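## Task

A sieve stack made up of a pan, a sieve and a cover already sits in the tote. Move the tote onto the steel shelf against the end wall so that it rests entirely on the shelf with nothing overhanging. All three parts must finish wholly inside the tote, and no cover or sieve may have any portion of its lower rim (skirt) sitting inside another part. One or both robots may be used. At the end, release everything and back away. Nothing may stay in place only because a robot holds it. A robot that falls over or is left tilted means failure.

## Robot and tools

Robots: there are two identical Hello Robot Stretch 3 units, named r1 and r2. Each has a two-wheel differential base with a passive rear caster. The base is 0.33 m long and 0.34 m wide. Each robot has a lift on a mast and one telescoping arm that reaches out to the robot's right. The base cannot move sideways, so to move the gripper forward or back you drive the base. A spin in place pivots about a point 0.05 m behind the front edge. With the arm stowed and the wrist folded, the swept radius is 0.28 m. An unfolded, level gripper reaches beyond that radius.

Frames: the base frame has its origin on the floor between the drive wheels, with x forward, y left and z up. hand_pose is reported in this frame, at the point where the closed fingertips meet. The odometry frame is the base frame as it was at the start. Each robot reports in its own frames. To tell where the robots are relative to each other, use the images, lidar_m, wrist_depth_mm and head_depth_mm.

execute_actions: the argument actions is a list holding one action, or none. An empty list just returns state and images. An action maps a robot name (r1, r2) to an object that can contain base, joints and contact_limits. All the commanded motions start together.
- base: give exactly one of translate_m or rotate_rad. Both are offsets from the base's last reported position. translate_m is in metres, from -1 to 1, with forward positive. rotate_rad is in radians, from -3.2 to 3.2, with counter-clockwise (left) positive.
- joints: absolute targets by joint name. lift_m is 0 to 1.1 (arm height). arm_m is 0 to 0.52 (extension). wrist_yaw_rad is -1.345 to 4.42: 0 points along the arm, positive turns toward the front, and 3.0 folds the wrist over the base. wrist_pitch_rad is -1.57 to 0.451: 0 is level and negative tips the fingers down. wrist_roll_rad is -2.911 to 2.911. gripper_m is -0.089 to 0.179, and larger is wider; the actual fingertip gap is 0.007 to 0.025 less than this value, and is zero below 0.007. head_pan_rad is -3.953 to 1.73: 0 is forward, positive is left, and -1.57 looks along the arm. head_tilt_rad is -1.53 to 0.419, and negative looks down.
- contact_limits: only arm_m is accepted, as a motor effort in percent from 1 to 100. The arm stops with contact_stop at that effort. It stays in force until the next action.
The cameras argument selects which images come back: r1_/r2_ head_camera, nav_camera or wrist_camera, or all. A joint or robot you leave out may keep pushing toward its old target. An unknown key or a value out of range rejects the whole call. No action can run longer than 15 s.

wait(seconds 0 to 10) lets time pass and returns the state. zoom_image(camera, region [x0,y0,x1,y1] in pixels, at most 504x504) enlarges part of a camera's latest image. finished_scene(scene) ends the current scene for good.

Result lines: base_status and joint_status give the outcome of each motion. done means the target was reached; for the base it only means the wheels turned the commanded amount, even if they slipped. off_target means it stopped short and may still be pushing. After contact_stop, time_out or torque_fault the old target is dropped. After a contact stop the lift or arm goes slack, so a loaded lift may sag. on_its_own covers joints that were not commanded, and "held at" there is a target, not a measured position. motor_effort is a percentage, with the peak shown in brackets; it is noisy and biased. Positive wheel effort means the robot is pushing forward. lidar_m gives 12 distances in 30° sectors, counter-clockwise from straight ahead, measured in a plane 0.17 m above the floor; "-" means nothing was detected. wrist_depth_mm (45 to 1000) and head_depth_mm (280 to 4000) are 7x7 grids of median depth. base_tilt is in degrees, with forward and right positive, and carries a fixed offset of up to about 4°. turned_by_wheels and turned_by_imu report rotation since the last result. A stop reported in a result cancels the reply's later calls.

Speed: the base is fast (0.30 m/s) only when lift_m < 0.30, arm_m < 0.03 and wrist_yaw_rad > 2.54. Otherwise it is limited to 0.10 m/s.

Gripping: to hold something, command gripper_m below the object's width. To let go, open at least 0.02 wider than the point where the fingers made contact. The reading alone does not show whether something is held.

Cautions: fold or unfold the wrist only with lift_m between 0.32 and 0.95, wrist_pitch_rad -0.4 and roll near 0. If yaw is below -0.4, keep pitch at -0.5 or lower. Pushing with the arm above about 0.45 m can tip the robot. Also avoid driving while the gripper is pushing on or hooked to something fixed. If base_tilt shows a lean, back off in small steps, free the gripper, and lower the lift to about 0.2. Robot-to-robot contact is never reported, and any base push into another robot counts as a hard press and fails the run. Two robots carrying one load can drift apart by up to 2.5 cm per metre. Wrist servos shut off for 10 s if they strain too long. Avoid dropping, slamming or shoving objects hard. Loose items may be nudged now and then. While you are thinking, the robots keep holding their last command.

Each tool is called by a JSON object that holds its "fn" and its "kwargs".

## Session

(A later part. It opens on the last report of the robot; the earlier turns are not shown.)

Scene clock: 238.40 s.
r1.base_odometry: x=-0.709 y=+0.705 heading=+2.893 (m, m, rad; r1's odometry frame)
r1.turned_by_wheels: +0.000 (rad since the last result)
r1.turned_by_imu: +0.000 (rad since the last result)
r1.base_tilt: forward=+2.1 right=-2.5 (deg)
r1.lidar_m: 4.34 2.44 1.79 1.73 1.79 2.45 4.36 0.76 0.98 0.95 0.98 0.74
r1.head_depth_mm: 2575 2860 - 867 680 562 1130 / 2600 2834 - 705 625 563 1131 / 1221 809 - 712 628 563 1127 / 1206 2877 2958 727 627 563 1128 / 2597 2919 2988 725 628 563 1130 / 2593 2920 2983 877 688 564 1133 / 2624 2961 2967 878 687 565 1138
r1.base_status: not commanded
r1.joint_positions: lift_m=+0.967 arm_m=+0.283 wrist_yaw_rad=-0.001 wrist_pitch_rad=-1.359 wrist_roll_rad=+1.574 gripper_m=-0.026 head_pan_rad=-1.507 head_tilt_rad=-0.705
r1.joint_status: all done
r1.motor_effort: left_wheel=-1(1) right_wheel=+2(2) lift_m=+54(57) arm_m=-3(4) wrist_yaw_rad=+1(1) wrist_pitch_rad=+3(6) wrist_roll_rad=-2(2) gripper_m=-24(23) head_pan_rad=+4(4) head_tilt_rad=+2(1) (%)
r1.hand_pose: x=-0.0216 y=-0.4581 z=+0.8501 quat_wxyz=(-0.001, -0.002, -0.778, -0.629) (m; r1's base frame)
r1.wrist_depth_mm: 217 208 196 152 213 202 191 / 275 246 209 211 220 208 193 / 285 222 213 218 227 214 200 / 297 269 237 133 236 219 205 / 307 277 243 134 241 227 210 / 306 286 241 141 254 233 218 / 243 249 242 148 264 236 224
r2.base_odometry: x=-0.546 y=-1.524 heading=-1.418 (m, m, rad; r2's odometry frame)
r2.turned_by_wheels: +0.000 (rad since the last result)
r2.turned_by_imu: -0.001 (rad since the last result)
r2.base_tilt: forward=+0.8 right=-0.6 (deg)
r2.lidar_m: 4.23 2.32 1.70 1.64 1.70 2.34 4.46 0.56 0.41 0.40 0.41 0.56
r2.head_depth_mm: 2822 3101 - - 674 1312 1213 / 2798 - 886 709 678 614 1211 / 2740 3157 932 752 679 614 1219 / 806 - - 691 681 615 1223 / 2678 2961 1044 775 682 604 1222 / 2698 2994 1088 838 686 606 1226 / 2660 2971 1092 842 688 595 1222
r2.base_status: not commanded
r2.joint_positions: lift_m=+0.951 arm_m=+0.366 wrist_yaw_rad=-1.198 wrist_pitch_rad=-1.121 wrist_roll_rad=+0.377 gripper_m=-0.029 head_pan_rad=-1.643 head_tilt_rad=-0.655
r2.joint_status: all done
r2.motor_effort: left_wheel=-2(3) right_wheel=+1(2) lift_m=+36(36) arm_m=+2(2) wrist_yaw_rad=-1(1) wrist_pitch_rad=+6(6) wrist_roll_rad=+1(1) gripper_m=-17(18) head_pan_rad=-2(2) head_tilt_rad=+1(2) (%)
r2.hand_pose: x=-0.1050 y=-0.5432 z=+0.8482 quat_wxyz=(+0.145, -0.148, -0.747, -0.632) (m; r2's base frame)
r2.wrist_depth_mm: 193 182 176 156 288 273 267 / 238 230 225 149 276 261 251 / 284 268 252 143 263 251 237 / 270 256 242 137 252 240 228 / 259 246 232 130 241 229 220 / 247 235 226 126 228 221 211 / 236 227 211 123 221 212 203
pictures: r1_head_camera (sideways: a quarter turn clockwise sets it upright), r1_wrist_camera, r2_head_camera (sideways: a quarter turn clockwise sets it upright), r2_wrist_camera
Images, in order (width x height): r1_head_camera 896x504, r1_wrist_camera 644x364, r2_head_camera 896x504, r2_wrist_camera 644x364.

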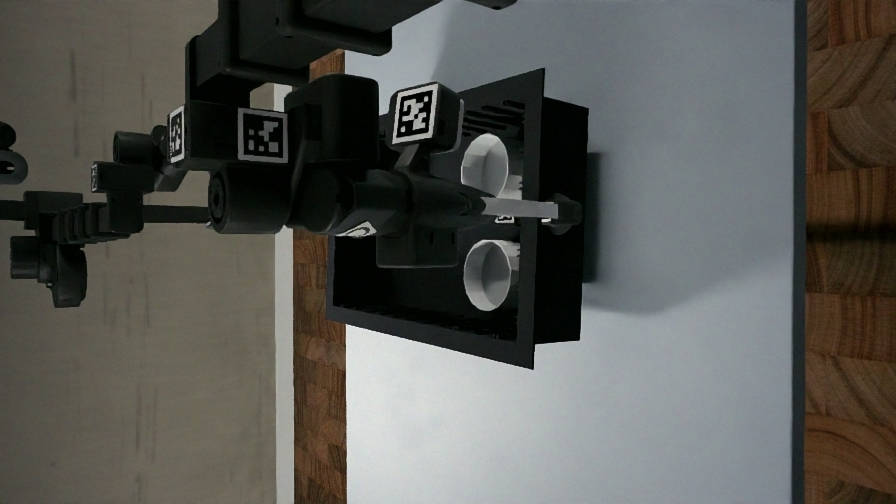

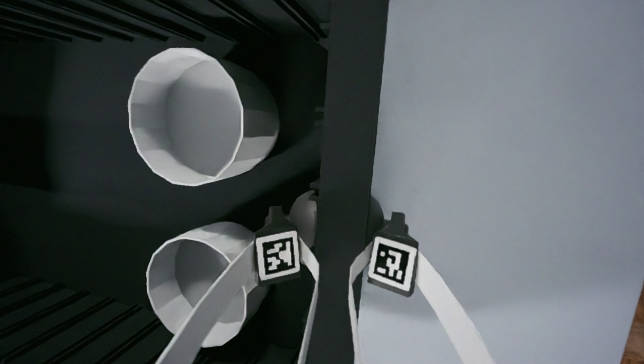

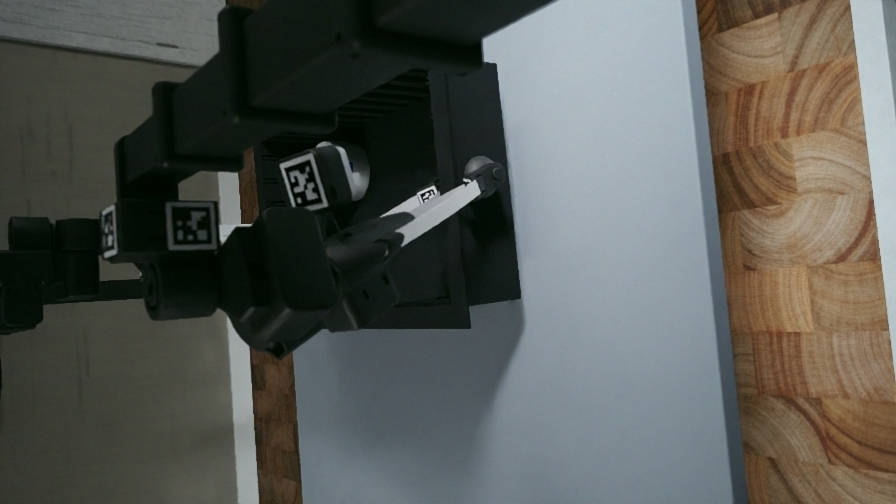

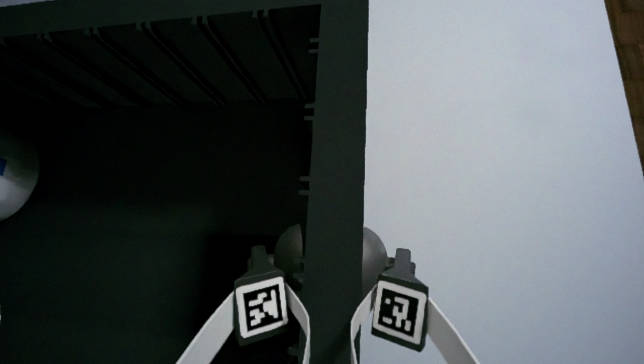

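{"fn": "execute_actions", "kwargs": {"actions": [{"r1": {"base": {"translate_m": 1.0}, "joints": {"lift_m": 0.98}}, "r2": {"base": {"translate_m": -1.0}, "joints": {"lift_m": 0.963}}}], "cameras": ["r1_wrist_camera", "r2_wrist_camera", "r1_head_camera", "r2_head_camera"]}}

Scene clock: 254.90 s.
r1.base_odometry: x=-1.678 y=+0.951 heading=+2.893 (m, m, rad; r1's odometry frame)
r1.turned_by_wheels: +0.000 (rad since the last result)
r1.turned_by_imu: +0.003 (rad since the last result)
r1.base_tilt: forward=+2.1 right=-2.4 (deg)
r1.lidar_m: 3.34 2.46 1.78 1.70 1.80 2.46 1.73 0.42 0.41 1.35 3.13 3.50
r1.head_depth_mm: 2570 2816 1927 901 1542 1384 1173 / 2595 - - 672 1398 1390 1175 / 1201 1359 - 705 1077 1392 1181 / 1188 2945 2979 727 624 1390 1181 / 2600 2918 2961 705 1541 1390 1178 / 2606 2926 2973 2174 1694 1391 1180 / 2584 2921 2982 2180 1696 1392 1178
r1.base_status: done
r1.joint_positions: lift_m=+0.979 arm_m=+0.283 wrist_yaw_rad=-0.001 wrist_pitch_rad=-1.370 wrist_roll_rad=+1.574 gripper_m=-0.026 head_pan_rad=-1.507 head_tilt_rad=-0.705
r1.joint_status: all done
r1.motor_effort: left_wheel=-1(1) right_wheel=+2(8) lift_m=+54(57) arm_m=-2(3) wrist_yaw_rad=+1(1) wrist_pitch_rad=+7(7) wrist_roll_rad=-2(2) gripper_m=-24(23) head_pan_rad=+4(4) head_tilt_rad=+3(2) (%)
r1.hand_pose: x=-0.0216 y=-0.4553 z=+0.8618 quat_wxyz=(-0.001, -0.002, -0.774, -0.633) (m; r1's base frame)
r1.wrist_depth_mm: 234 211 194 157 894 827 783 / 271 214 207 211 908 883 - / 280 222 211 217 939 906 - / 288 270 237 138 959 944 863 / 304 278 243 135 - 937 898 / 307 286 243 141 - 952 908 / 242 248 242 146 - - 928
r2.base_odometry: x=-0.698 y=-0.536 heading=-1.418 (m, m, rad; r2's odometry frame)
r2.turned_by_wheels: +0.000 (rad since the last result)
r2.turned_by_imu: -0.003 (rad since the last result)
r2.base_tilt: forward=+0.7 right=-0.6 (deg)
r2.lidar_m: 1.54 2.32 1.70 1.64 1.70 2.35 3.46 3.60 3.20 1.03 0.41 0.56
r2.head_depth_mm: 2833 3056 - 1838 1662 1397 1214 / 2789 - 865 691 1660 1407 1216 / 2698 3135 885 698 1665 1409 1218 / 794 - - 689 1637 1405 1221 / 2685 2960 2544 1665 1656 1418 1220 / 2702 2976 2434 934 1403 1385 833 / 2652 2983 1097 845 688 593 1186
r2.base_status: done
r2.joint_positions: lift_m=+0.963 arm_m=+0.366 wrist_yaw_rad=-1.199 wrist_pitch_rad=-1.122 wrist_roll_rad=+0.377 gripper_m=-0.029 head_pan_rad=-1.643 head_tilt_rad=-0.655
r2.joint_status: all done
r2.motor_effort: left_wheel=-2(8) right_wheel=+1(4) lift_m=+36(38) arm_m=+2(2) wrist_yaw_rad=-1(2) wrist_pitch_rad=+6(6) wrist_roll_rad=+1(1) gripper_m=-16(17) head_pan_rad=-2(1) head_tilt_rad=+1(2) (%)
r2.hand_pose: x=-0.1047 y=-0.5429 z=+0.8601 quat_wxyz=(+0.145, -0.148, -0.747, -0.632) (m; r2's base frame)
r2.wrist_depth_mm: 194 185 176 161 - - - / 239 232 225 155 - - - / 284 271 254 145 - - - / 271 257 242 138 - - 971 / 260 246 232 132 - 976 944 / 247 235 225 126 983 940 - / 237 227 213 123 951 890 -
pictures: r1_head_camera (sideways: a quarter turn clockwise sets it upright), r1_wrist_camera, r2_head_camera (sideways: a quarter turn clockwise sets it upright), r2_wrist_camera
Images, in order (width x height): r1_head_camera 896x504, r1_wrist_camera 644x364, r2_head_camera 896x504, r2_wrist_camera 644x364.

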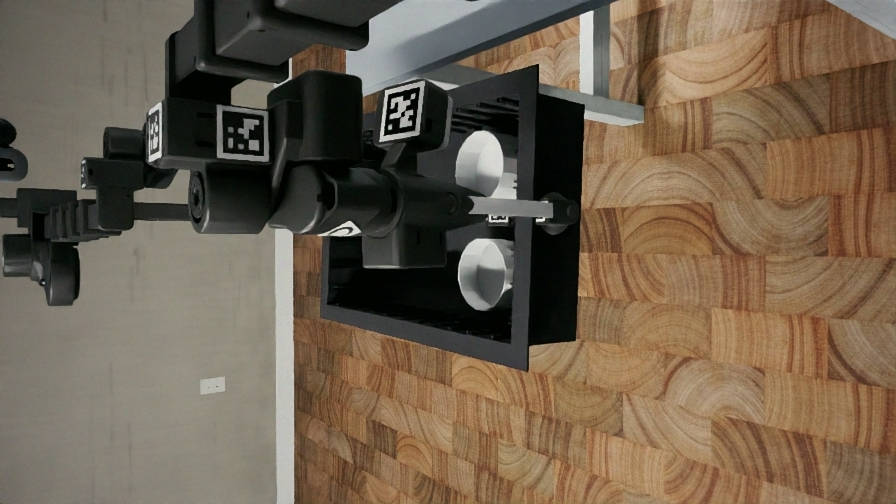

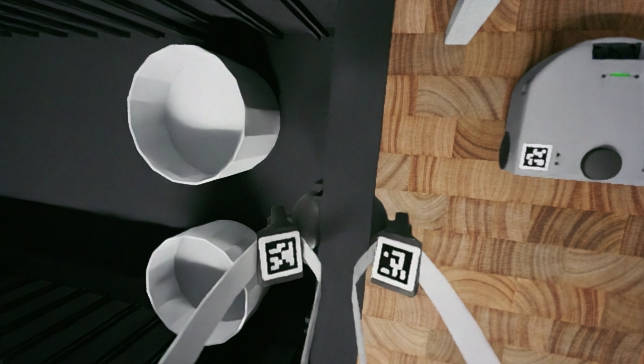

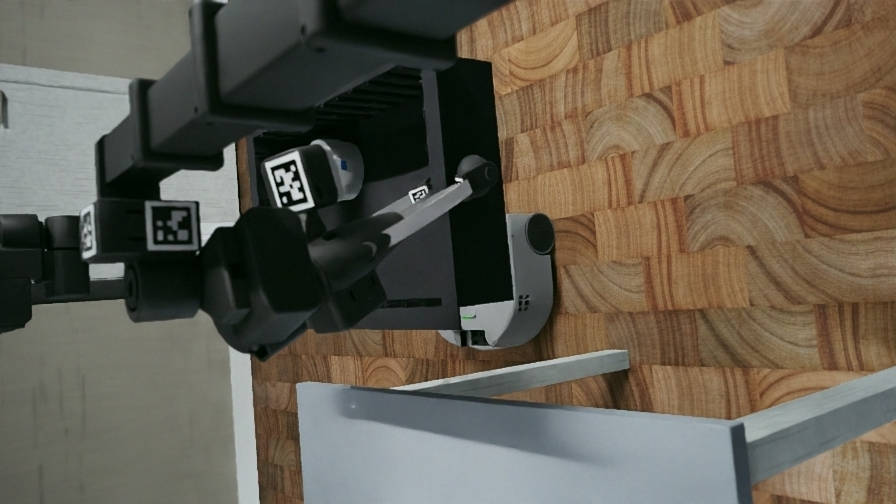

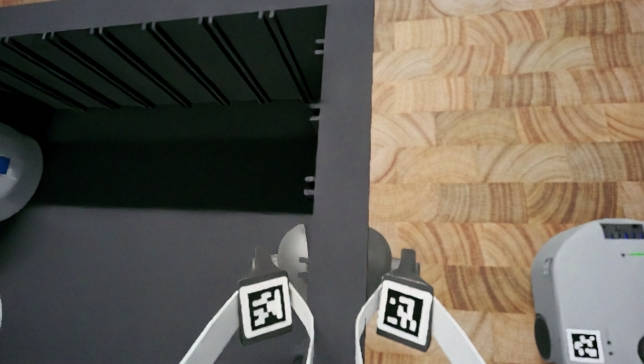

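{"fn": "execute_actions", "kwargs": {"actions": [{"r1": {"base": {"translate_m": 1.0}, "joints": {"arm_m": 0.278, "head_pan_rad": -0.28, "head_tilt_rad": -0.35}}, "r2": {"base": {"translate_m": -1.0}, "joints": {"arm_m": 0.361, "head_pan_rad": -2.85, "head_tilt_rad": -0.3}}}], "cameras": ["r1_wrist_camera", "r2_wrist_camera", "r1_head_camera", "r2_head_camera"]}}

Scene clock: 273.67 s.
r1.base_odometry: x=-2.647 y=+1.196 heading=+2.893 (m, m, rad; r1's odometry frame)
r1.turned_by_wheels: +0.000 (rad since the last result)
r1.turned_by_imu: +0.003 (rad since the last result)
r1.base_tilt: forward=+2.2 right=-2.4 (deg)
r1.lidar_m: 2.36 2.44 1.80 1.71 1.78 2.46 1.32 1.33 3.12 1.35 3.14 2.45
r1.head_depth_mm: 2441 2644 2790 3017 2590 1868 1455 / 2366 2540 2658 2905 2616 1871 1460 / 2283 2399 2540 2762 2634 1877 1455 / 2192 2302 2466 2585 2656 1889 1466 / 2111 2222 2370 2497 2598 1896 1471 / 2043 2144 2254 2393 2531 1921 1477 / 1969 2090 2184 2357 2427 1903 1482
r1.base_status: done
r1.joint_positions: lift_m=+0.979 arm_m=+0.278 wrist_yaw_rad=-0.001 wrist_pitch_rad=-1.361 wrist_roll_rad=+1.574 gripper_m=-0.026 head_pan_rad=-0.287 head_tilt_rad=-0.359
r1.joint_status: all done
r1.motor_effort: left_wheel=-1(2) right_wheel=+2(8) lift_m=+54(54) arm_m=-3(4) wrist_yaw_rad=+1(2) wrist_pitch_rad=+4(7) wrist_roll_rad=-2(2) gripper_m=-23(23) head_pan_rad=+3(40) head_tilt_rad=+5(31) (%)
r1.hand_pose: x=-0.0216 y=-0.4526 z=+0.8621 quat_wxyz=(-0.001, -0.002, -0.777, -0.629) (m; r1's base frame)
r1.wrist_depth_mm: 236 211 194 157 876 829 792 / 274 216 207 211 908 889 - / 281 222 212 218 925 896 - / 294 272 235 134 934 903 873 / 309 279 239 135 - 942 875 / 305 282 245 142 - 948 909 / 241 246 244 147 - - 934
r2.base_odometry: x=-0.850 y=+0.452 heading=-1.418 (m, m, rad; r2's odometry frame)
r2.turned_by_wheels: +0.000 (rad since the last result)
r2.turned_by_imu: -0.003 (rad since the last result)
r2.base_tilt: forward=+0.6 right=-0.7 (deg)
r2.lidar_m: 1.53 2.33 1.71 1.64 1.71 2.35 2.49 2.58 3.21 1.34 3.18 1.21
r2.head_depth_mm: 2101 2202 2342 2479 2536 1975 1523 / 2146 2278 2406 2551 2584 1924 1532 / 2208 2316 2437 2616 2567 1926 1537 / 2270 2398 2530 2701 2604 1930 1542 / 2311 2440 2595 2794 2598 1935 1552 / 2387 2554 2684 2874 2632 1961 1555 / 2455 2599 2768 2982 2641 1949 1608
r2.base_status: done
r2.joint_positions: lift_m=+0.963 arm_m=+0.361 wrist_yaw_rad=-1.197 wrist_pitch_rad=-1.119 wrist_roll_rad=+0.377 gripper_m=-0.029 head_pan_rad=-2.843 head_tilt_rad=-0.310
r2.joint_status: all done
r2.motor_effort: left_wheel=-2(8) right_wheel=+1(4) lift_m=+36(36) arm_m=-2(3) wrist_yaw_rad=-2(1) wrist_pitch_rad=+5(6) wrist_roll_rad=+1(1) gripper_m=-16(18) head_pan_rad=-2(28) head_tilt_rad=+3(18) (%)
r2.hand_pose: x=-0.1053 y=-0.5388 z=+0.8603 quat_wxyz=(+0.146, -0.148, -0.747, -0.632) (m; r2's base frame)
r2.wrist_depth_mm: 196 185 176 161 - - - / 241 234 226 151 - - - / 282 270 254 144 - - 990 / 271 258 242 138 - - 954 / 260 247 232 131 - 969 949 / 250 236 224 126 992 939 - / 237 226 212 122 925 892 -
pictures: r1_head_camera (sideways: a quarter turn clockwise sets it upright), r1_wrist_camera, r2_head_camera (sideways: a quarter turn clockwise sets it upright), r2_wrist_camera
Images, in order (width x height): r1_head_camera 896x504, r1_wrist_camera 644x364, r2_head_camera 896x504, r2_wrist_camera 644x364.

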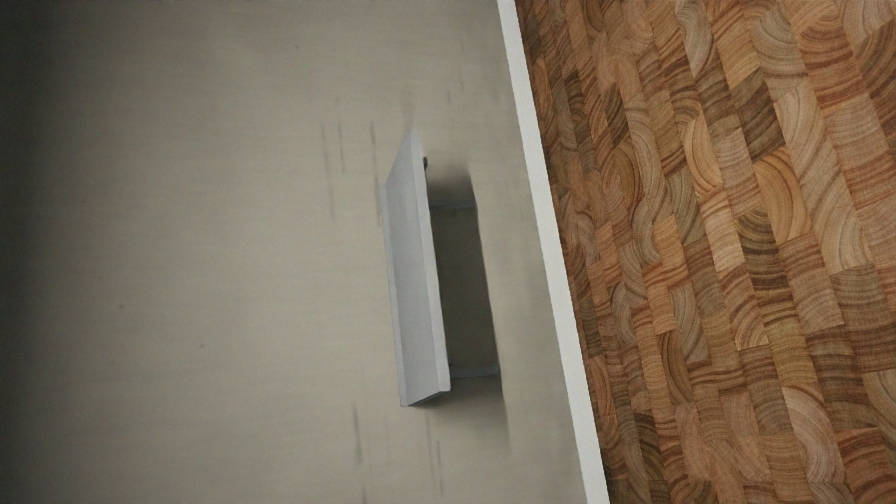

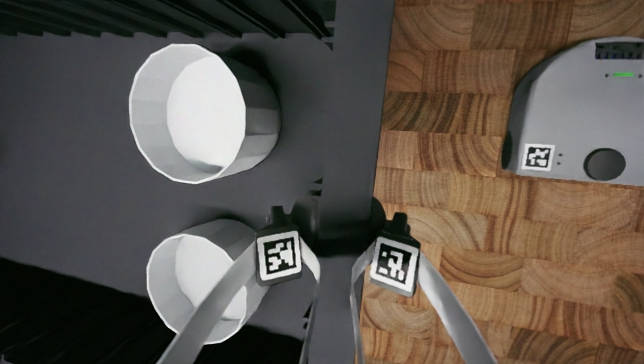

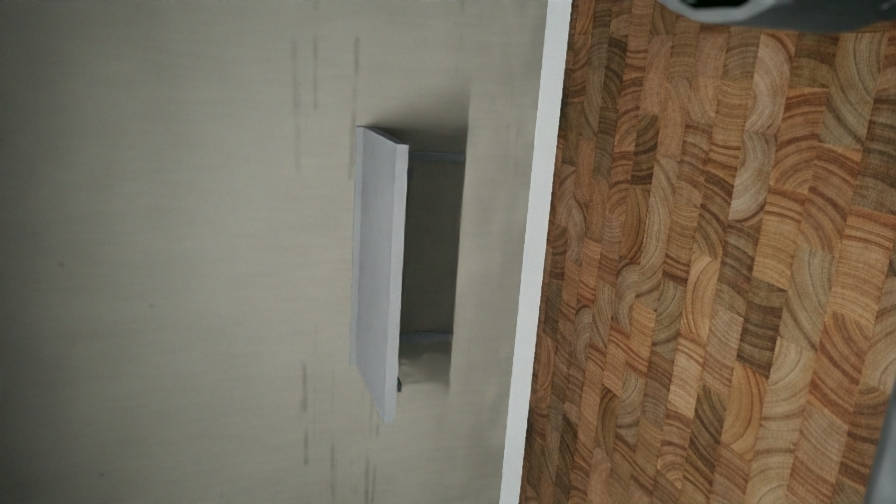

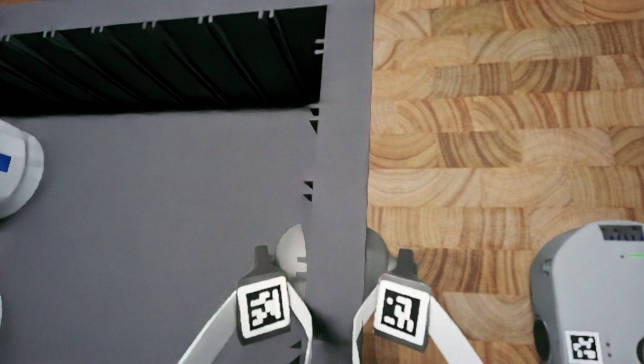

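{"fn": "zoom_image", "kwargs": {"camera": "r1_head_camera", "region": [360, 110, 660, 430]}}

Region (360, 110, 660, 430) of r1_head_camera's 896x504 image, scaled by 1.575, with more detail than that image has; it fills the left 472 columns of this view, and the rest is white.

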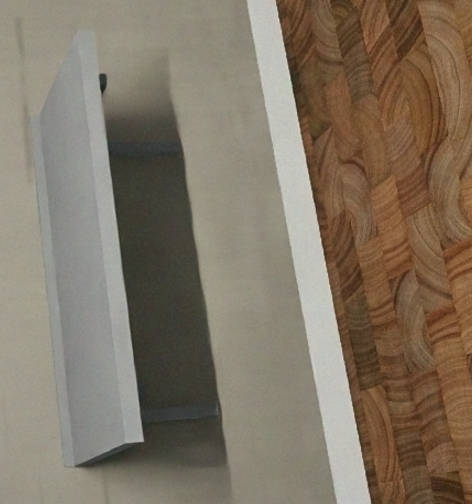

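{"fn": "execute_actions", "kwargs": {"actions": [{"r1": {"base": {"translate_m": 0.988}, "joints": {"arm_m": 0.274, "head_pan_rad": -0.5, "head_tilt_rad": -0.5}}, "r2": {"base": {"translate_m": -1.0}, "joints": {"head_pan_rad": -2.6, "head_tilt_rad": -0.45}}}], "cameras": ["r1_wrist_camera", "r2_wrist_camera", "r1_head_camera", "r2_head_camera"]}}

Scene clock: 301.97 s.
r1.base_odometry: x=-3.605 y=+1.439 heading=+2.893 (m, m, rad; r1's odometry frame)
r1.turned_by_wheels: +0.000 (rad since the last result)
r1.turned_by_imu: +0.003 (rad since the last result)
r1.base_tilt: forward=+2.2 right=-2.5 (deg)
r1.lidar_m: 1.37 1.42 1.80 1.74 1.81 2.44 2.30 2.45 3.11 1.34 1.94 1.42
r1.head_depth_mm: 1646 1811 1996 2264 2120 1613 1309 / 1517 1668 1841 2014 2129 1623 1311 / 1422 1554 1674 1433 2024 1626 1315 / 1341 1451 1573 1349 1903 1639 1319 / 1264 1362 1473 1269 1768 1641 1328 / 1191 1282 1377 1269 1648 1641 1324 / 1138 1211 1302 1358 1518 1601 1331
r1.base_status: done
r1.joint_positions: lift_m=+0.979 arm_m=+0.274 wrist_yaw_rad=-0.002 wrist_pitch_rad=-1.362 wrist_roll_rad=+1.574 gripper_m=-0.026 head_pan_rad=-0.493 head_tilt_rad=-0.494
r1.joint_status: all done
r1.motor_effort: left_wheel=-1(2) right_wheel=+2(8) lift_m=+54(54) arm_m=-2(6) wrist_yaw_rad=+2(1) wrist_pitch_rad=+4(4) wrist_roll_rad=-2(2) gripper_m=-23(24) head_pan_rad=-4(23) head_tilt_rad=-4(20) (%)
r1.hand_pose: x=-0.0216 y=-0.4484 z=+0.8621 quat_wxyz=(-0.002, -0.002, -0.777, -0.630) (m; r1's base frame)
r1.wrist_depth_mm: 218 204 196 154 874 848 816 / 276 245 210 212 937 863 - / 283 222 210 218 968 904 - / 294 267 239 133 947 917 872 / 306 278 242 135 - 979 887 / 306 288 242 141 - 964 902 / 247 254 245 147 - - 946
r2.base_odometry: x=-1.002 y=+1.441 heading=-1.418 (m, m, rad; r2's odometry frame)
r2.turned_by_wheels: +0.000 (rad since the last result)
r2.turned_by_imu: -0.003 (rad since the last result)
r2.base_tilt: forward=+0.7 right=-0.6 (deg)
r2.lidar_m: 2.18 2.32 1.71 1.65 1.71 1.54 1.49 1.55 2.13 1.34 3.22 2.38
r2.head_depth_mm: 1271 1359 1451 1560 1715 1647 1459 / 1333 1429 1521 1302 1822 1657 - / 1398 1506 1592 1381 1920 1709 - / 1471 1584 1681 1862 2028 1747 - / 1543 1679 1735 2026 2104 1784 - / 1632 1769 1879 2168 2133 - - / 1729 1895 2063 2341 2129 - -
r2.base_status: done
r2.joint_positions: lift_m=+0.963 arm_m=+0.361 wrist_yaw_rad=-1.197 wrist_pitch_rad=-1.120 wrist_roll_rad=+0.377 gripper_m=-0.029 head_pan_rad=-2.607 head_tilt_rad=-0.444
r2.joint_status: all done
r2.motor_effort: left_wheel=-1(7) right_wheel=+1(4) lift_m=+36(36) arm_m=-2(2) wrist_yaw_rad=-2(2) wrist_pitch_rad=+6(6) wrist_roll_rad=+1(1) gripper_m=-16(18) head_pan_rad=+3(17) head_tilt_rad=-2(14) (%)
r2.hand_pose: x=-0.1051 y=-0.5387 z=+0.8603 quat_wxyz=(+0.146, -0.148, -0.747, -0.632) (m; r2's base frame)
r2.wrist_depth_mm: 194 184 175 157 - - - / 232 227 222 151 - - - / 282 268 253 144 - - - / 271 259 242 137 - - 961 / 259 246 232 131 - 949 953 / 248 235 225 126 955 931 - / 237 226 212 122 921 899 -
pictures: r1_head_camera (sideways: a quarter turn clockwise sets it upright), r1_wrist_camera, r2_head_camera (sideways: a quarter turn clockwise sets it upright), r2_wrist_camera
Images, in order (width x height): r1_head_camera 896x504, r1_wrist_camera 644x364, r2_head_camera 896x504, r2_wrist_camera 644x364.

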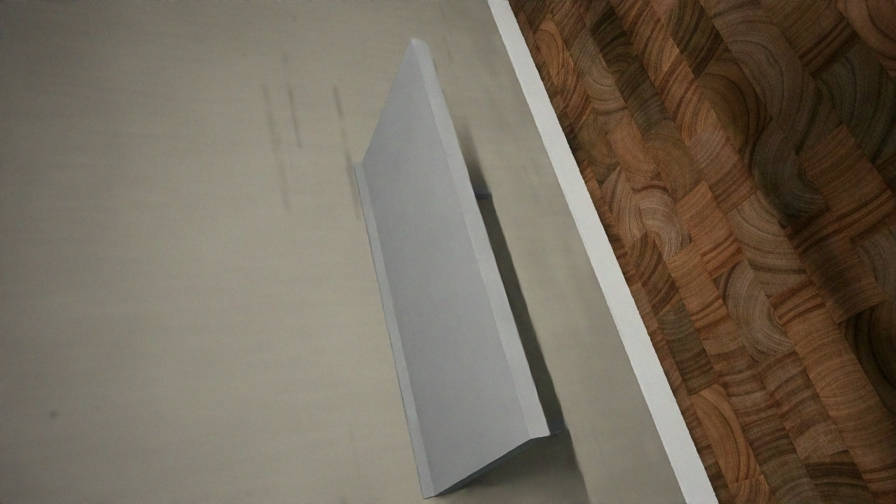

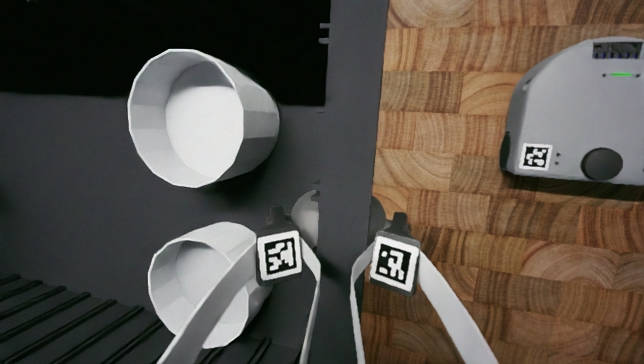

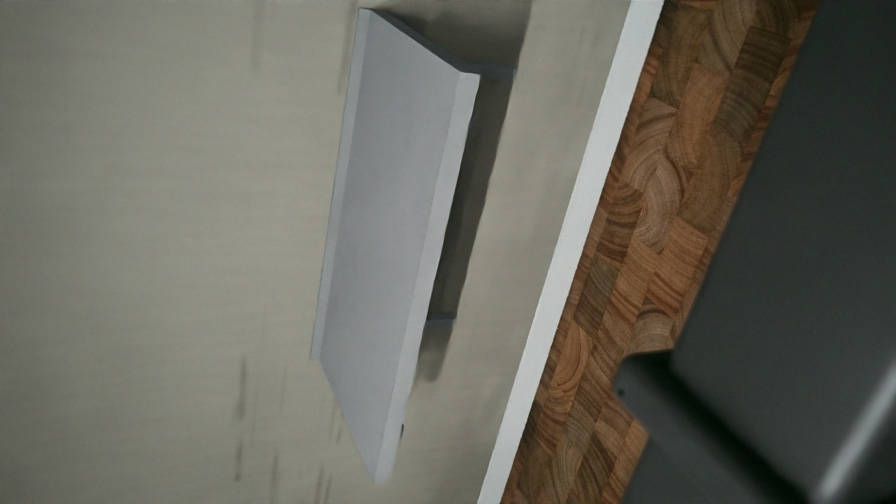

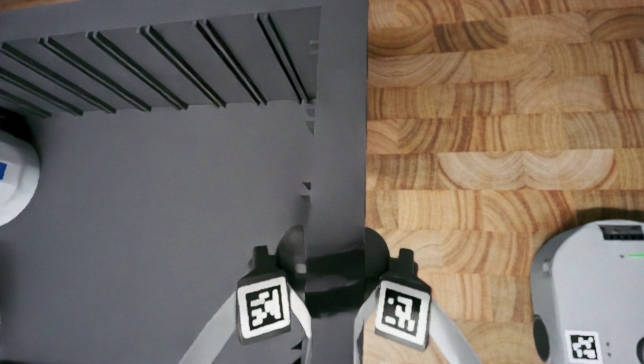

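{"fn": "execute_actions", "kwargs": {"actions": [{"r1": {"base": {"translate_m": 0.996}, "joints": {"lift_m": 0.989, "head_pan_rad": -1.3, "head_tilt_rad": -0.75}}, "r2": {"base": {"translate_m": -1.0}, "joints": {"lift_m": 0.973, "arm_m": 0.356, "head_pan_rad": -1.5, "head_tilt_rad": -0.7}}}], "cameras": ["r1_wrist_camera", "r2_wrist_camera", "r1_head_camera", "r2_head_camera"]}}

Scene clock: 319.67 s.
r1.base_odometry: x=-4.570 y=+1.684 heading=+2.893 (m, m, rad; r1's odometry frame)
r1.turned_by_wheels: +0.000 (rad since the last result)
r1.turned_by_imu: +0.002 (rad since the last result)
r1.base_tilt: forward=+2.2 right=-2.4 (deg)
r1.lidar_m: 0.37 0.39 0.53 1.45 1.80 2.48 3.27 3.40 3.12 1.34 0.53 0.39
r1.head_depth_mm: 738 - - 666 586 1317 1136 / 2542 2844 1500 683 624 550 471 / 2417 2800 877 697 625 551 471 / 1380 1549 1112 749 643 552 475 / 955 1034 1033 830 661 553 493 / 733 781 832 802 665 551 504 / 595 625 659 695 655 554 754
r1.base_status: done
r1.joint_positions: lift_m=+0.988 arm_m=+0.274 wrist_yaw_rad=-0.002 wrist_pitch_rad=-1.357 wrist_roll_rad=+1.574 gripper_m=-0.026 head_pan_rad=-1.293 head_tilt_rad=-0.740
r1.joint_status: all done
r1.motor_effort: left_wheel=-1(2) right_wheel=+2(8) lift_m=+54(57) arm_m=-2(2) wrist_yaw_rad=+2(2) wrist_pitch_rad=+3(5) wrist_roll_rad=-2(2) gripper_m=-23(24) head_pan_rad=-4(40) head_tilt_rad=-6(25) (%)
r1.hand_pose: x=-0.0216 y=-0.4495 z=+0.8712 quat_wxyz=(-0.002, -0.002, -0.778, -0.628) (m; r1's base frame)
r1.wrist_depth_mm: 213 203 193 153 900 842 806 / 273 245 210 211 920 884 - / 284 223 211 218 251 232 219 / 294 268 236 133 260 240 223 / 312 280 242 134 260 245 230 / 311 286 242 140 280 253 233 / 250 252 244 147 283 256 244
r2.base_odometry: x=-1.154 y=+2.429 heading=-1.418 (m, m, rad; r2's odometry frame)
r2.turned_by_wheels: +0.000 (rad since the last result)
r2.turned_by_imu: -0.003 (rad since the last result)
r2.base_tilt: forward=+0.7 right=-0.6 (deg)
r2.lidar_m: 3.17 2.33 1.71 1.65 0.70 0.51 0.49 0.51 0.70 1.33 3.20 3.30
r2.head_depth_mm: 1917 1899 808 661 654 558 1130 / - 2477 842 725 655 559 1154 / 1279 - - 666 1494 1320 1177 / 2744 2980 2350 1708 1619 1372 1205 / 2753 3027 2478 1956 1630 1381 1203 / 2767 3032 2473 1975 1628 1386 1206 / 2769 3068 2518 1984 1636 1389 1211
r2.base_status: done
r2.joint_positions: lift_m=+0.973 arm_m=+0.356 wrist_yaw_rad=-1.197 wrist_pitch_rad=-1.120 wrist_roll_rad=+0.377 gripper_m=-0.029 head_pan_rad=-1.507 head_tilt_rad=-0.691
r2.joint_status: all done
r2.motor_effort: left_wheel=-1(7) right_wheel=+1(5) lift_m=+36(36) arm_m=-2(1) wrist_yaw_rad=-2(2) wrist_pitch_rad=+6(6) wrist_roll_rad=+1(1) gripper_m=-17(18) head_pan_rad=+2(30) head_tilt_rad=-3(18) (%)
r2.hand_pose: x=-0.1050 y=-0.5337 z=+0.8702 quat_wxyz=(+0.146, -0.148, -0.747, -0.632) (m; r2's base frame)
r2.wrist_depth_mm: 193 184 176 157 316 299 282 / 230 227 223 151 300 284 268 / 282 271 253 144 286 273 259 / 270 258 243 137 274 260 249 / 260 246 233 131 262 250 239 / 248 237 226 126 249 241 229 / 238 226 213 122 242 232 221
pictures: r1_head_camera (sideways: a quarter turn clockwise sets it upright), r1_wrist_camera, r2_head_camera (sideways: a quarter turn clockwise sets it upright), r2_wrist_camera
Images, in order (width x height): r1_head_camera 896x504, r1_wrist_camera 644x364, r2_head_camera 896x504, r2_wrist_camera 644x364.

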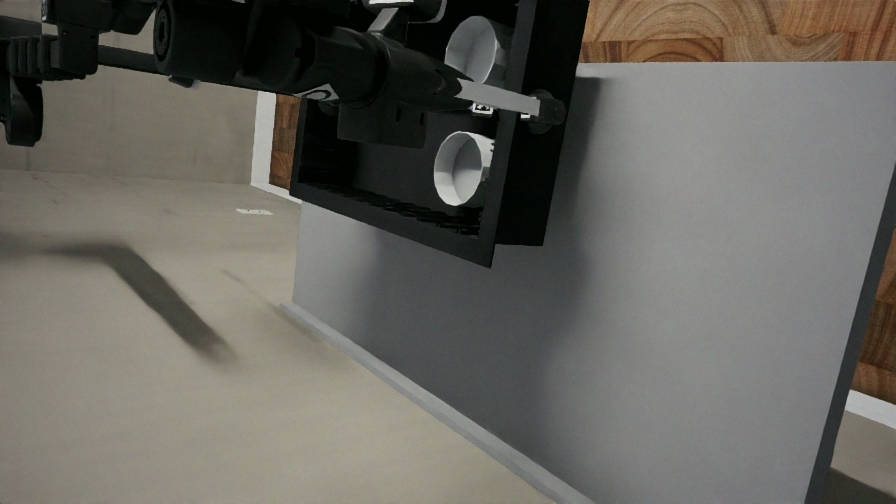

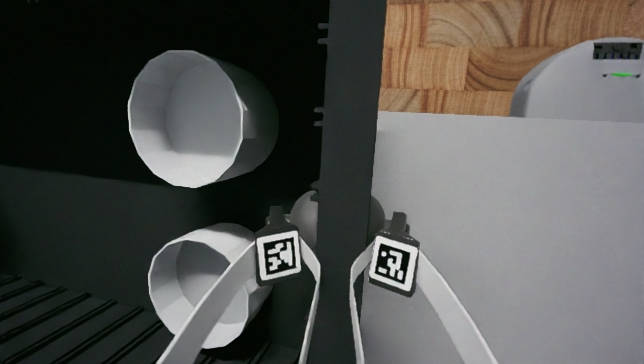

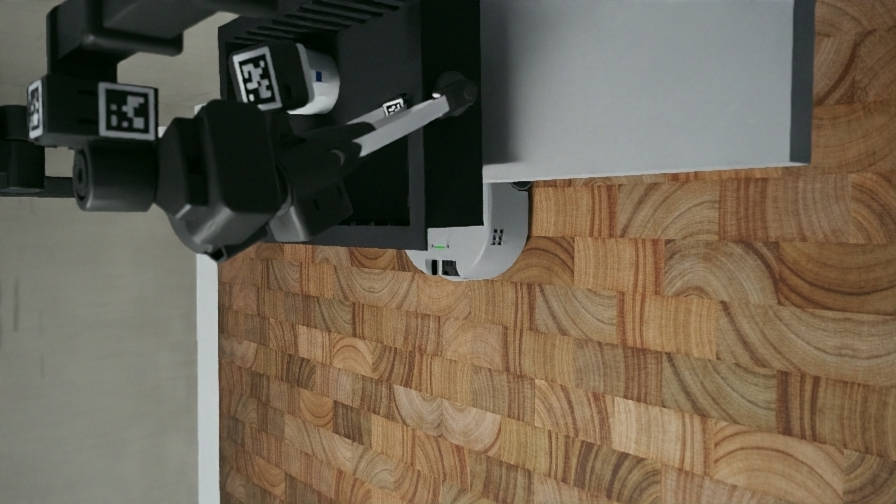

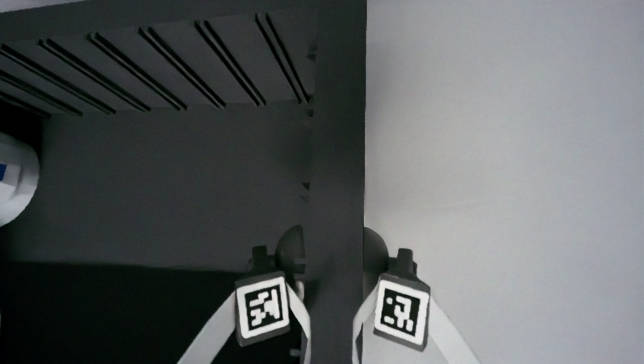

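{"fn": "execute_actions", "kwargs": {"actions": [{"r1": {"base": {"translate_m": 0.148}, "joints": {"lift_m": 0.96, "head_pan_rad": -1.6}}, "r2": {"base": {"translate_m": -0.145}, "joints": {"lift_m": 0.944, "head_pan_rad": -1.62}}}], "cameras": ["r1_head_camera", "r2_head_camera"]}}

Scene clock: 325.53 s.
r1.base_odometry: x=-4.714 y=+1.721 heading=+2.893 (m, m, rad; r1's odometry frame)
r1.turned_by_wheels: +0.000 (rad since the last result)
r1.turned_by_imu: +0.001 (rad since the last result)
r1.base_tilt: forward=+2.1 right=-2.4 (deg)
r1.lidar_m: 0.22 0.23 0.32 0.89 1.80 2.47 3.71 3.54 3.13 0.88 0.32 0.23
r1.head_depth_mm: 2677 2985 - - 1582 550 480 / 2667 2885 - 930 660 549 480 / 2589 2839 - 701 625 550 472 / 1174 2783 - 713 626 550 473 / 2468 2861 916 721 618 551 472 / 1476 1401 1062 750 628 553 472 / 843 811 780 753 646 554 473
r1.base_status: done
r1.joint_positions: lift_m=+0.961 arm_m=+0.274 wrist_yaw_rad=-0.002 wrist_pitch_rad=-1.358 wrist_roll_rad=+1.574 gripper_m=-0.026 head_pan_rad=-1.593 head_tilt_rad=-0.740
r1.joint_status: all done
r1.motor_effort: left_wheel=-1(2) right_wheel=+3(7) lift_m=+19(54) arm_m=-2(2) wrist_yaw_rad=+2(2) wrist_pitch_rad=+3(3) wrist_roll_rad=-2(2) gripper_m=-23(23) head_pan_rad=-4(26) head_tilt_rad=-6(6) (%)
r1.hand_pose: x=-0.0216 y=-0.4494 z=+0.8437 quat_wxyz=(-0.002, -0.002, -0.778, -0.628) (m; r1's base frame)
r1.wrist_depth_mm: 216 207 195 151 208 198 184 / 275 245 208 210 215 203 188 / 286 222 212 218 221 208 195 / 296 272 237 133 230 214 200 / 311 280 241 134 232 221 205 / 307 287 245 141 248 227 209 / 245 249 243 148 256 232 216
r2.base_odometry: x=-1.176 y=+2.572 heading=-1.418 (m, m, rad; r2's odometry frame)
r2.turned_by_wheels: +0.000 (rad since the last result)
r2.turned_by_imu: -0.001 (rad since the last result)
r2.base_tilt: forward=+0.8 right=-0.6 (deg)
r2.lidar_m: 3.31 2.34 1.71 1.35 0.50 0.36 0.35 0.36 0.50 1.33 3.21 4.40
r2.head_depth_mm: 929 904 - 723 653 558 1106 / 1252 - 873 699 656 559 1153 / 1758 1825 886 691 656 560 1157 / 799 - - 717 660 561 1161 / 2704 3007 976 757 662 565 1143 / 2707 2995 2505 1920 1591 1327 1166 / 2718 2959 2491 1965 1635 1384 1209
r2.base_status: done
r2.joint_positions: lift_m=+0.944 arm_m=+0.356 wrist_yaw_rad=-1.197 wrist_pitch_rad=-1.120 wrist_roll_rad=+0.377 gripper_m=-0.029 head_pan_rad=-1.613 head_tilt_rad=-0.691
r2.joint_status: all done
r2.motor_effort: left_wheel=-1(6) right_wheel=-1(5) lift_m=+29(33) arm_m=-2(2) wrist_yaw_rad=-2(2) wrist_pitch_rad=+6(6) wrist_roll_rad=+1(1) gripper_m=-17(18) head_pan_rad=-2(14) head_tilt_rad=-3(3) (%)
r2.hand_pose: x=-0.1050 y=-0.5337 z=+0.8415 quat_wxyz=(+0.146, -0.148, -0.747, -0.632) (m; r2's base frame)
r2.wrist_depth_mm: 193 184 176 157 281 266 253 / 235 229 224 151 269 254 240 / 282 272 252 144 256 244 232 / 271 257 242 137 244 233 221 / 259 246 231 131 234 225 213 / 248 235 226 126 223 214 206 / 237 226 211 122 215 207 198
pictures: r1_head_camera (sideways: a quarter turn clockwise sets it upright), r2_head_camera (sideways: a quarter turn clockwise sets it upright)
Images, in order (width x height): r1_head_camera 896x504, r2_head_camera 896x504.

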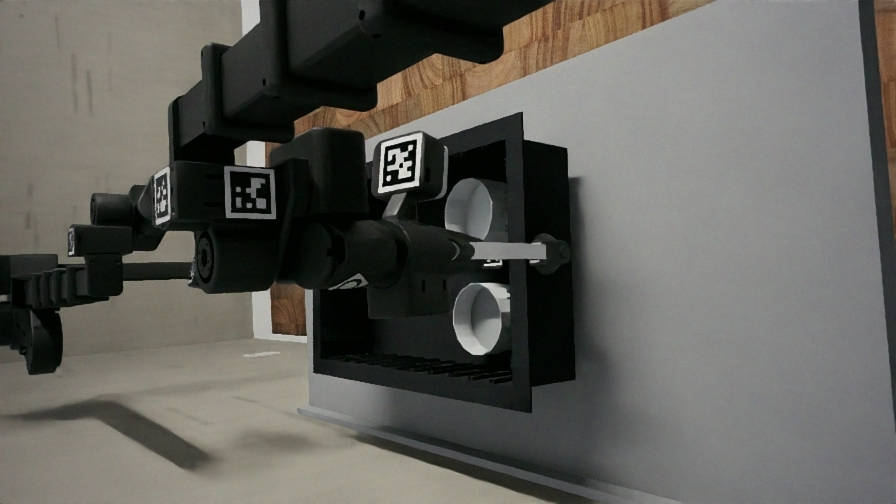

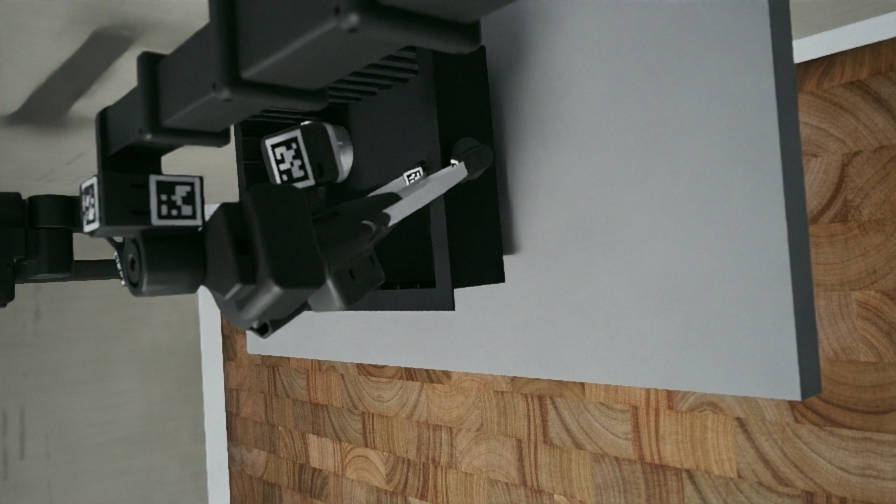

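{"fn": "execute_actions", "kwargs": {"actions": [{"r1": {"joints": {"lift_m": 0.938}}, "r2": {"joints": {"lift_m": 0.922}}}], "cameras": ["r1_head_camera", "r1_wrist_camera", "r2_wrist_camera"]}}

Scene clock: 331.63 s.
r1.base_odometry: x=-4.714 y=+1.721 heading=+2.893 (m, m, rad; r1's odometry frame)
r1.turned_by_wheels: +0.000 (rad since the last result)
r1.turned_by_imu: +0.000 (rad since the last result)
r1.base_tilt: forward=+2.1 right=-2.5 (deg)
r1.lidar_m: 0.22 0.23 0.32 0.89 1.80 2.47 3.69 3.54 3.15 0.88 0.32 0.23
r1.head_depth_mm: 2665 3027 3042 - 1498 549 480 / 2657 2925 - 841 660 550 481 / 2605 2832 - 708 626 550 472 / 1228 816 - - 625 551 472 / 1168 2892 1115 808 628 552 471 / 1465 1397 1063 770 644 552 473 / 843 811 777 751 647 552 473
r1.base_status: not commanded
r1.joint_positions: lift_m=+0.939 arm_m=+0.274 wrist_yaw_rad=-0.002 wrist_pitch_rad=-1.358 wrist_roll_rad=+1.574 gripper_m=-0.026 head_pan_rad=-1.593 head_tilt_rad=-0.740
r1.joint_status: all done
r1.motor_effort: left_wheel=-1(1) right_wheel=+2(3) lift_m=+19(20) arm_m=-2(2) wrist_yaw_rad=+2(2) wrist_pitch_rad=+3(3) wrist_roll_rad=-2(2) gripper_m=-23(23) head_pan_rad=-4(3) head_tilt_rad=-6(5) (%)
r1.hand_pose: x=-0.0216 y=-0.4493 z=+0.8217 quat_wxyz=(-0.002, -0.002, -0.778, -0.628) (m; r1's base frame)
r1.wrist_depth_mm: 228 208 196 151 188 178 167 / 275 216 205 210 196 184 172 / 284 222 211 216 202 189 177 / 297 268 239 132 209 193 181 / 312 281 241 134 211 199 185 / 313 289 243 142 228 206 191 / 244 252 242 150 234 208 195
r2.base_odometry: x=-1.176 y=+2.572 heading=-1.418 (m, m, rad; r2's odometry frame)
r2.turned_by_wheels: +0.000 (rad since the last result)
r2.turned_by_imu: -0.001 (rad since the last result)
r2.base_tilt: forward=+0.8 right=-0.6 (deg)
r2.lidar_m: 3.30 2.34 1.70 1.35 0.49 0.36 0.35 0.36 0.50 1.34 3.21 4.38
r2.head_depth_mm: 932 935 - - 639 558 1107 / 1276 - 925 714 656 559 1156 / 1756 - 949 706 657 560 1156 / 805 - - 702 658 563 1161 / 2721 2993 975 756 662 564 1142 / 2724 3003 2488 1904 1594 1332 1165 / 2693 2940 2492 1976 1629 1391 1211
r2.base_status: not commanded
r2.joint_positions: lift_m=+0.922 arm_m=+0.356 wrist_yaw_rad=-1.197 wrist_pitch_rad=-1.120 wrist_roll_rad=+0.377 gripper_m=-0.029 head_pan_rad=-1.613 head_tilt_rad=-0.691
r2.joint_status: all done
r2.motor_effort: left_wheel=-2(2) right_wheel=+0(0) lift_m=+29(26) arm_m=-2(2) wrist_yaw_rad=-1(2) wrist_pitch_rad=+6(6) wrist_roll_rad=+1(1) gripper_m=-18(17) head_pan_rad=-2(2) head_tilt_rad=-3(3) (%)
r2.hand_pose: x=-0.1051 y=-0.5337 z=+0.8196 quat_wxyz=(+0.146, -0.148, -0.747, -0.632) (m; r2's base frame)
r2.wrist_depth_mm: 197 187 176 161 256 242 228 / 233 227 224 153 243 230 218 / 285 271 256 146 233 220 209 / 273 259 244 138 223 212 201 / 261 247 233 132 213 203 194 / 247 235 225 126 202 195 186 / 237 226 210 122 197 189 180
pictures: r1_head_camera (sideways: a quarter turn clockwise sets it upright), r1_wrist_camera, r2_wrist_camera
Images, in order (width x height): r1_head_camera 896x504, r1_wrist_camera 644x364, r2_wrist_camera 644x364.

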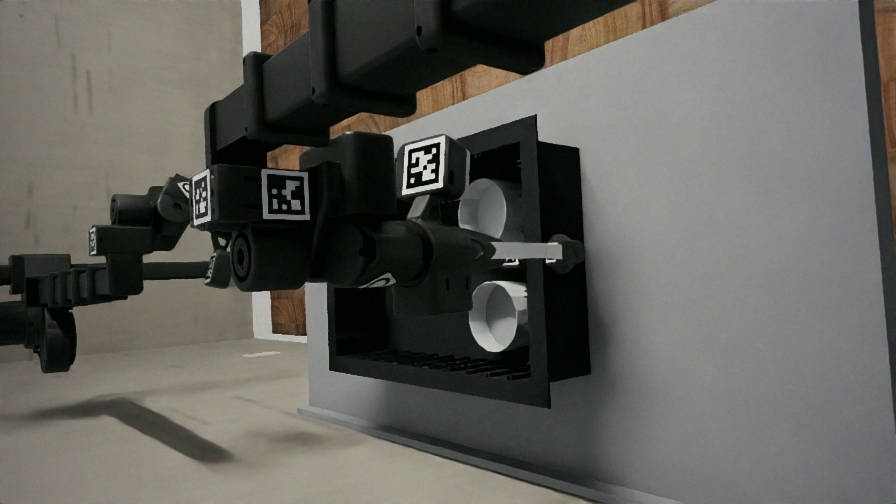

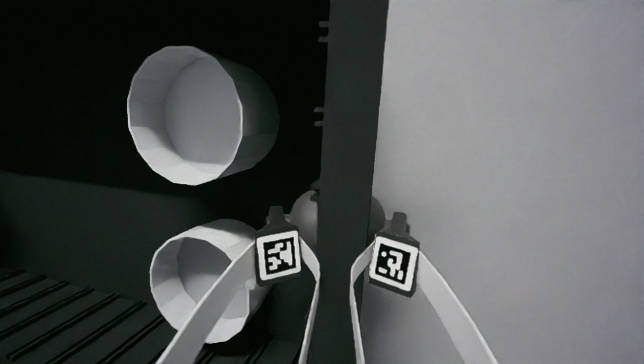

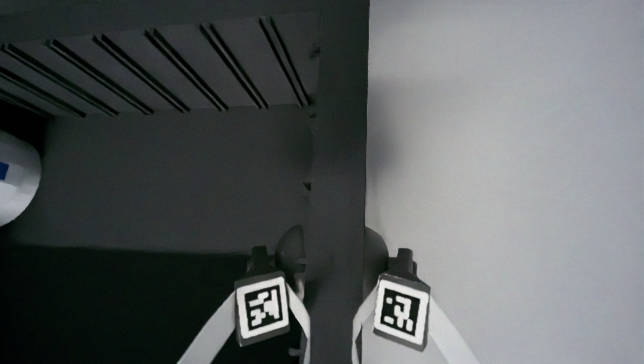

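{"fn": "execute_actions", "kwargs": {"actions": [{"r1": {"joints": {"gripper_m": 0.07, "arm_m": 0.266}}, "r2": {"joints": {"gripper_m": 0.085, "arm_m": 0.351}}}], "cameras": ["r1_wrist_camera", "r2_wrist_camera"]}}

Scene clock: 337.63 s.
r1.base_odometry: x=-4.714 y=+1.721 heading=+2.893 (m, m, rad; r1's odometry frame)
r1.turned_by_wheels: +0.000 (rad since the last result)
r1.turned_by_imu: +0.001 (rad since the last result)
r1.base_tilt: forward=+2.0 right=-2.5 (deg)
r1.lidar_m: 0.22 0.23 0.32 0.89 1.81 2.47 3.71 3.54 3.11 0.88 0.32 0.23
r1.head_depth_mm: 2685 3013 - - 1494 549 480 / 2656 2955 - 828 660 550 481 / 2607 2784 - 714 626 549 471 / 1226 818 - - 626 552 471 / 1174 2884 1114 826 627 552 472 / 1471 1397 1068 776 646 553 473 / 845 810 780 750 646 552 473
r1.base_status: not commanded
r1.joint_positions: lift_m=+0.939 arm_m=+0.266 wrist_yaw_rad=-0.002 wrist_pitch_rad=-1.345 wrist_roll_rad=+1.574 gripper_m=+0.070 head_pan_rad=-1.593 head_tilt_rad=-0.740
r1.joint_status: all done
r1.motor_effort: left_wheel=-1(1) right_wheel=+2(2) lift_m=+18(19) arm_m=-3(5) wrist_yaw_rad=+2(2) wrist_pitch_rad=-1(8) wrist_roll_rad=-2(2) gripper_m=+0(92) head_pan_rad=-4(3) head_tilt_rad=-5(5) (%)
r1.hand_pose: x=-0.0216 y=-0.4448 z=+0.8221 quat_wxyz=(-0.002, -0.002, -0.782, -0.623) (m; r1's base frame)
r1.wrist_depth_mm: 222 212 203 122 191 178 166 / 277 220 212 126 198 184 170 / 293 228 215 131 204 188 174 / 308 278 243 136 210 195 181 / 321 288 252 141 223 199 185 / 314 297 250 147 228 203 191 / 247 250 243 239 230 216 195
r2.base_odometry: x=-1.176 y=+2.572 heading=-1.418 (m, m, rad; r2's odometry frame)
r2.turned_by_wheels: +0.000 (rad since the last result)
r2.turned_by_imu: -0.001 (rad since the last result)
r2.base_tilt: forward=+0.7 right=-0.6 (deg)
r2.lidar_m: 3.29 2.34 1.72 1.35 0.49 0.36 0.35 0.36 0.50 1.33 3.18 4.38
r2.head_depth_mm: 931 933 - - 638 558 1105 / 1276 - 925 714 655 559 1156 / 1658 - 949 705 656 560 1160 / 818 - - 700 659 563 1153 / 2740 3011 977 777 661 564 1147 / 2699 2994 2497 1912 1587 1331 1169 / 2694 2963 2491 1981 1625 1392 1214
r2.base_status: not commanded
r2.joint_positions: lift_m=+0.922 arm_m=+0.351 wrist_yaw_rad=-1.198 wrist_pitch_rad=-1.110 wrist_roll_rad=+0.377 gripper_m=+0.085 head_pan_rad=-1.613 head_tilt_rad=-0.691
r2.joint_status: all done
r2.motor_effort: left_wheel=-2(2) right_wheel=+1(1) lift_m=+29(28) arm_m=-3(4) wrist_yaw_rad=-1(5) wrist_pitch_rad=+3(6) wrist_roll_rad=+1(1) gripper_m=+1(82) head_pan_rad=-2(2) head_tilt_rad=-4(3) (%)
r2.hand_pose: x=-0.1074 y=-0.5296 z=+0.8205 quat_wxyz=(+0.149, -0.151, -0.747, -0.630) (m; r2's base frame)
r2.wrist_depth_mm: 203 193 182 166 260 245 232 / 230 225 219 158 246 232 221 / 292 275 259 238 233 223 211 / 278 264 247 145 224 213 203 / 264 251 239 137 216 204 195 / 251 239 221 132 207 196 187 / 239 230 215 125 197 188 181
pictures: r1_wrist_camera, r2_wrist_camera
Images, in order (width x height): r1_wrist_camera 644x364, r2_wrist_camera 644x364.

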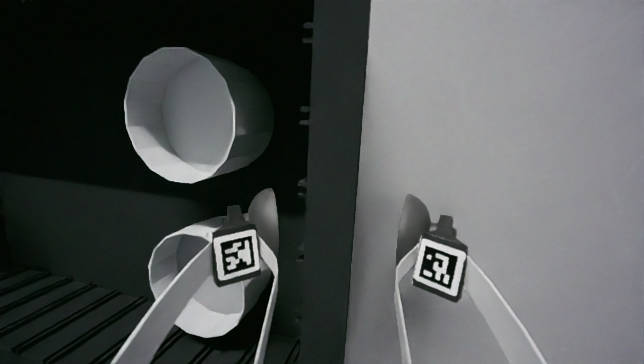

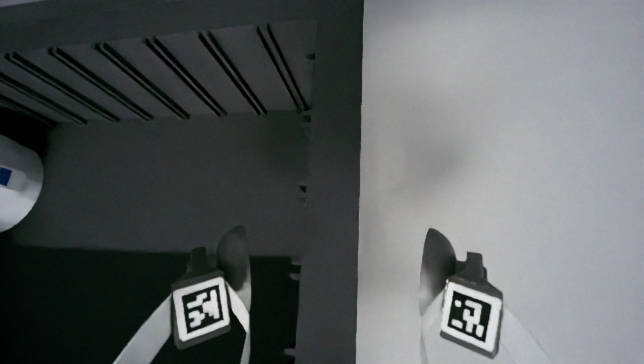

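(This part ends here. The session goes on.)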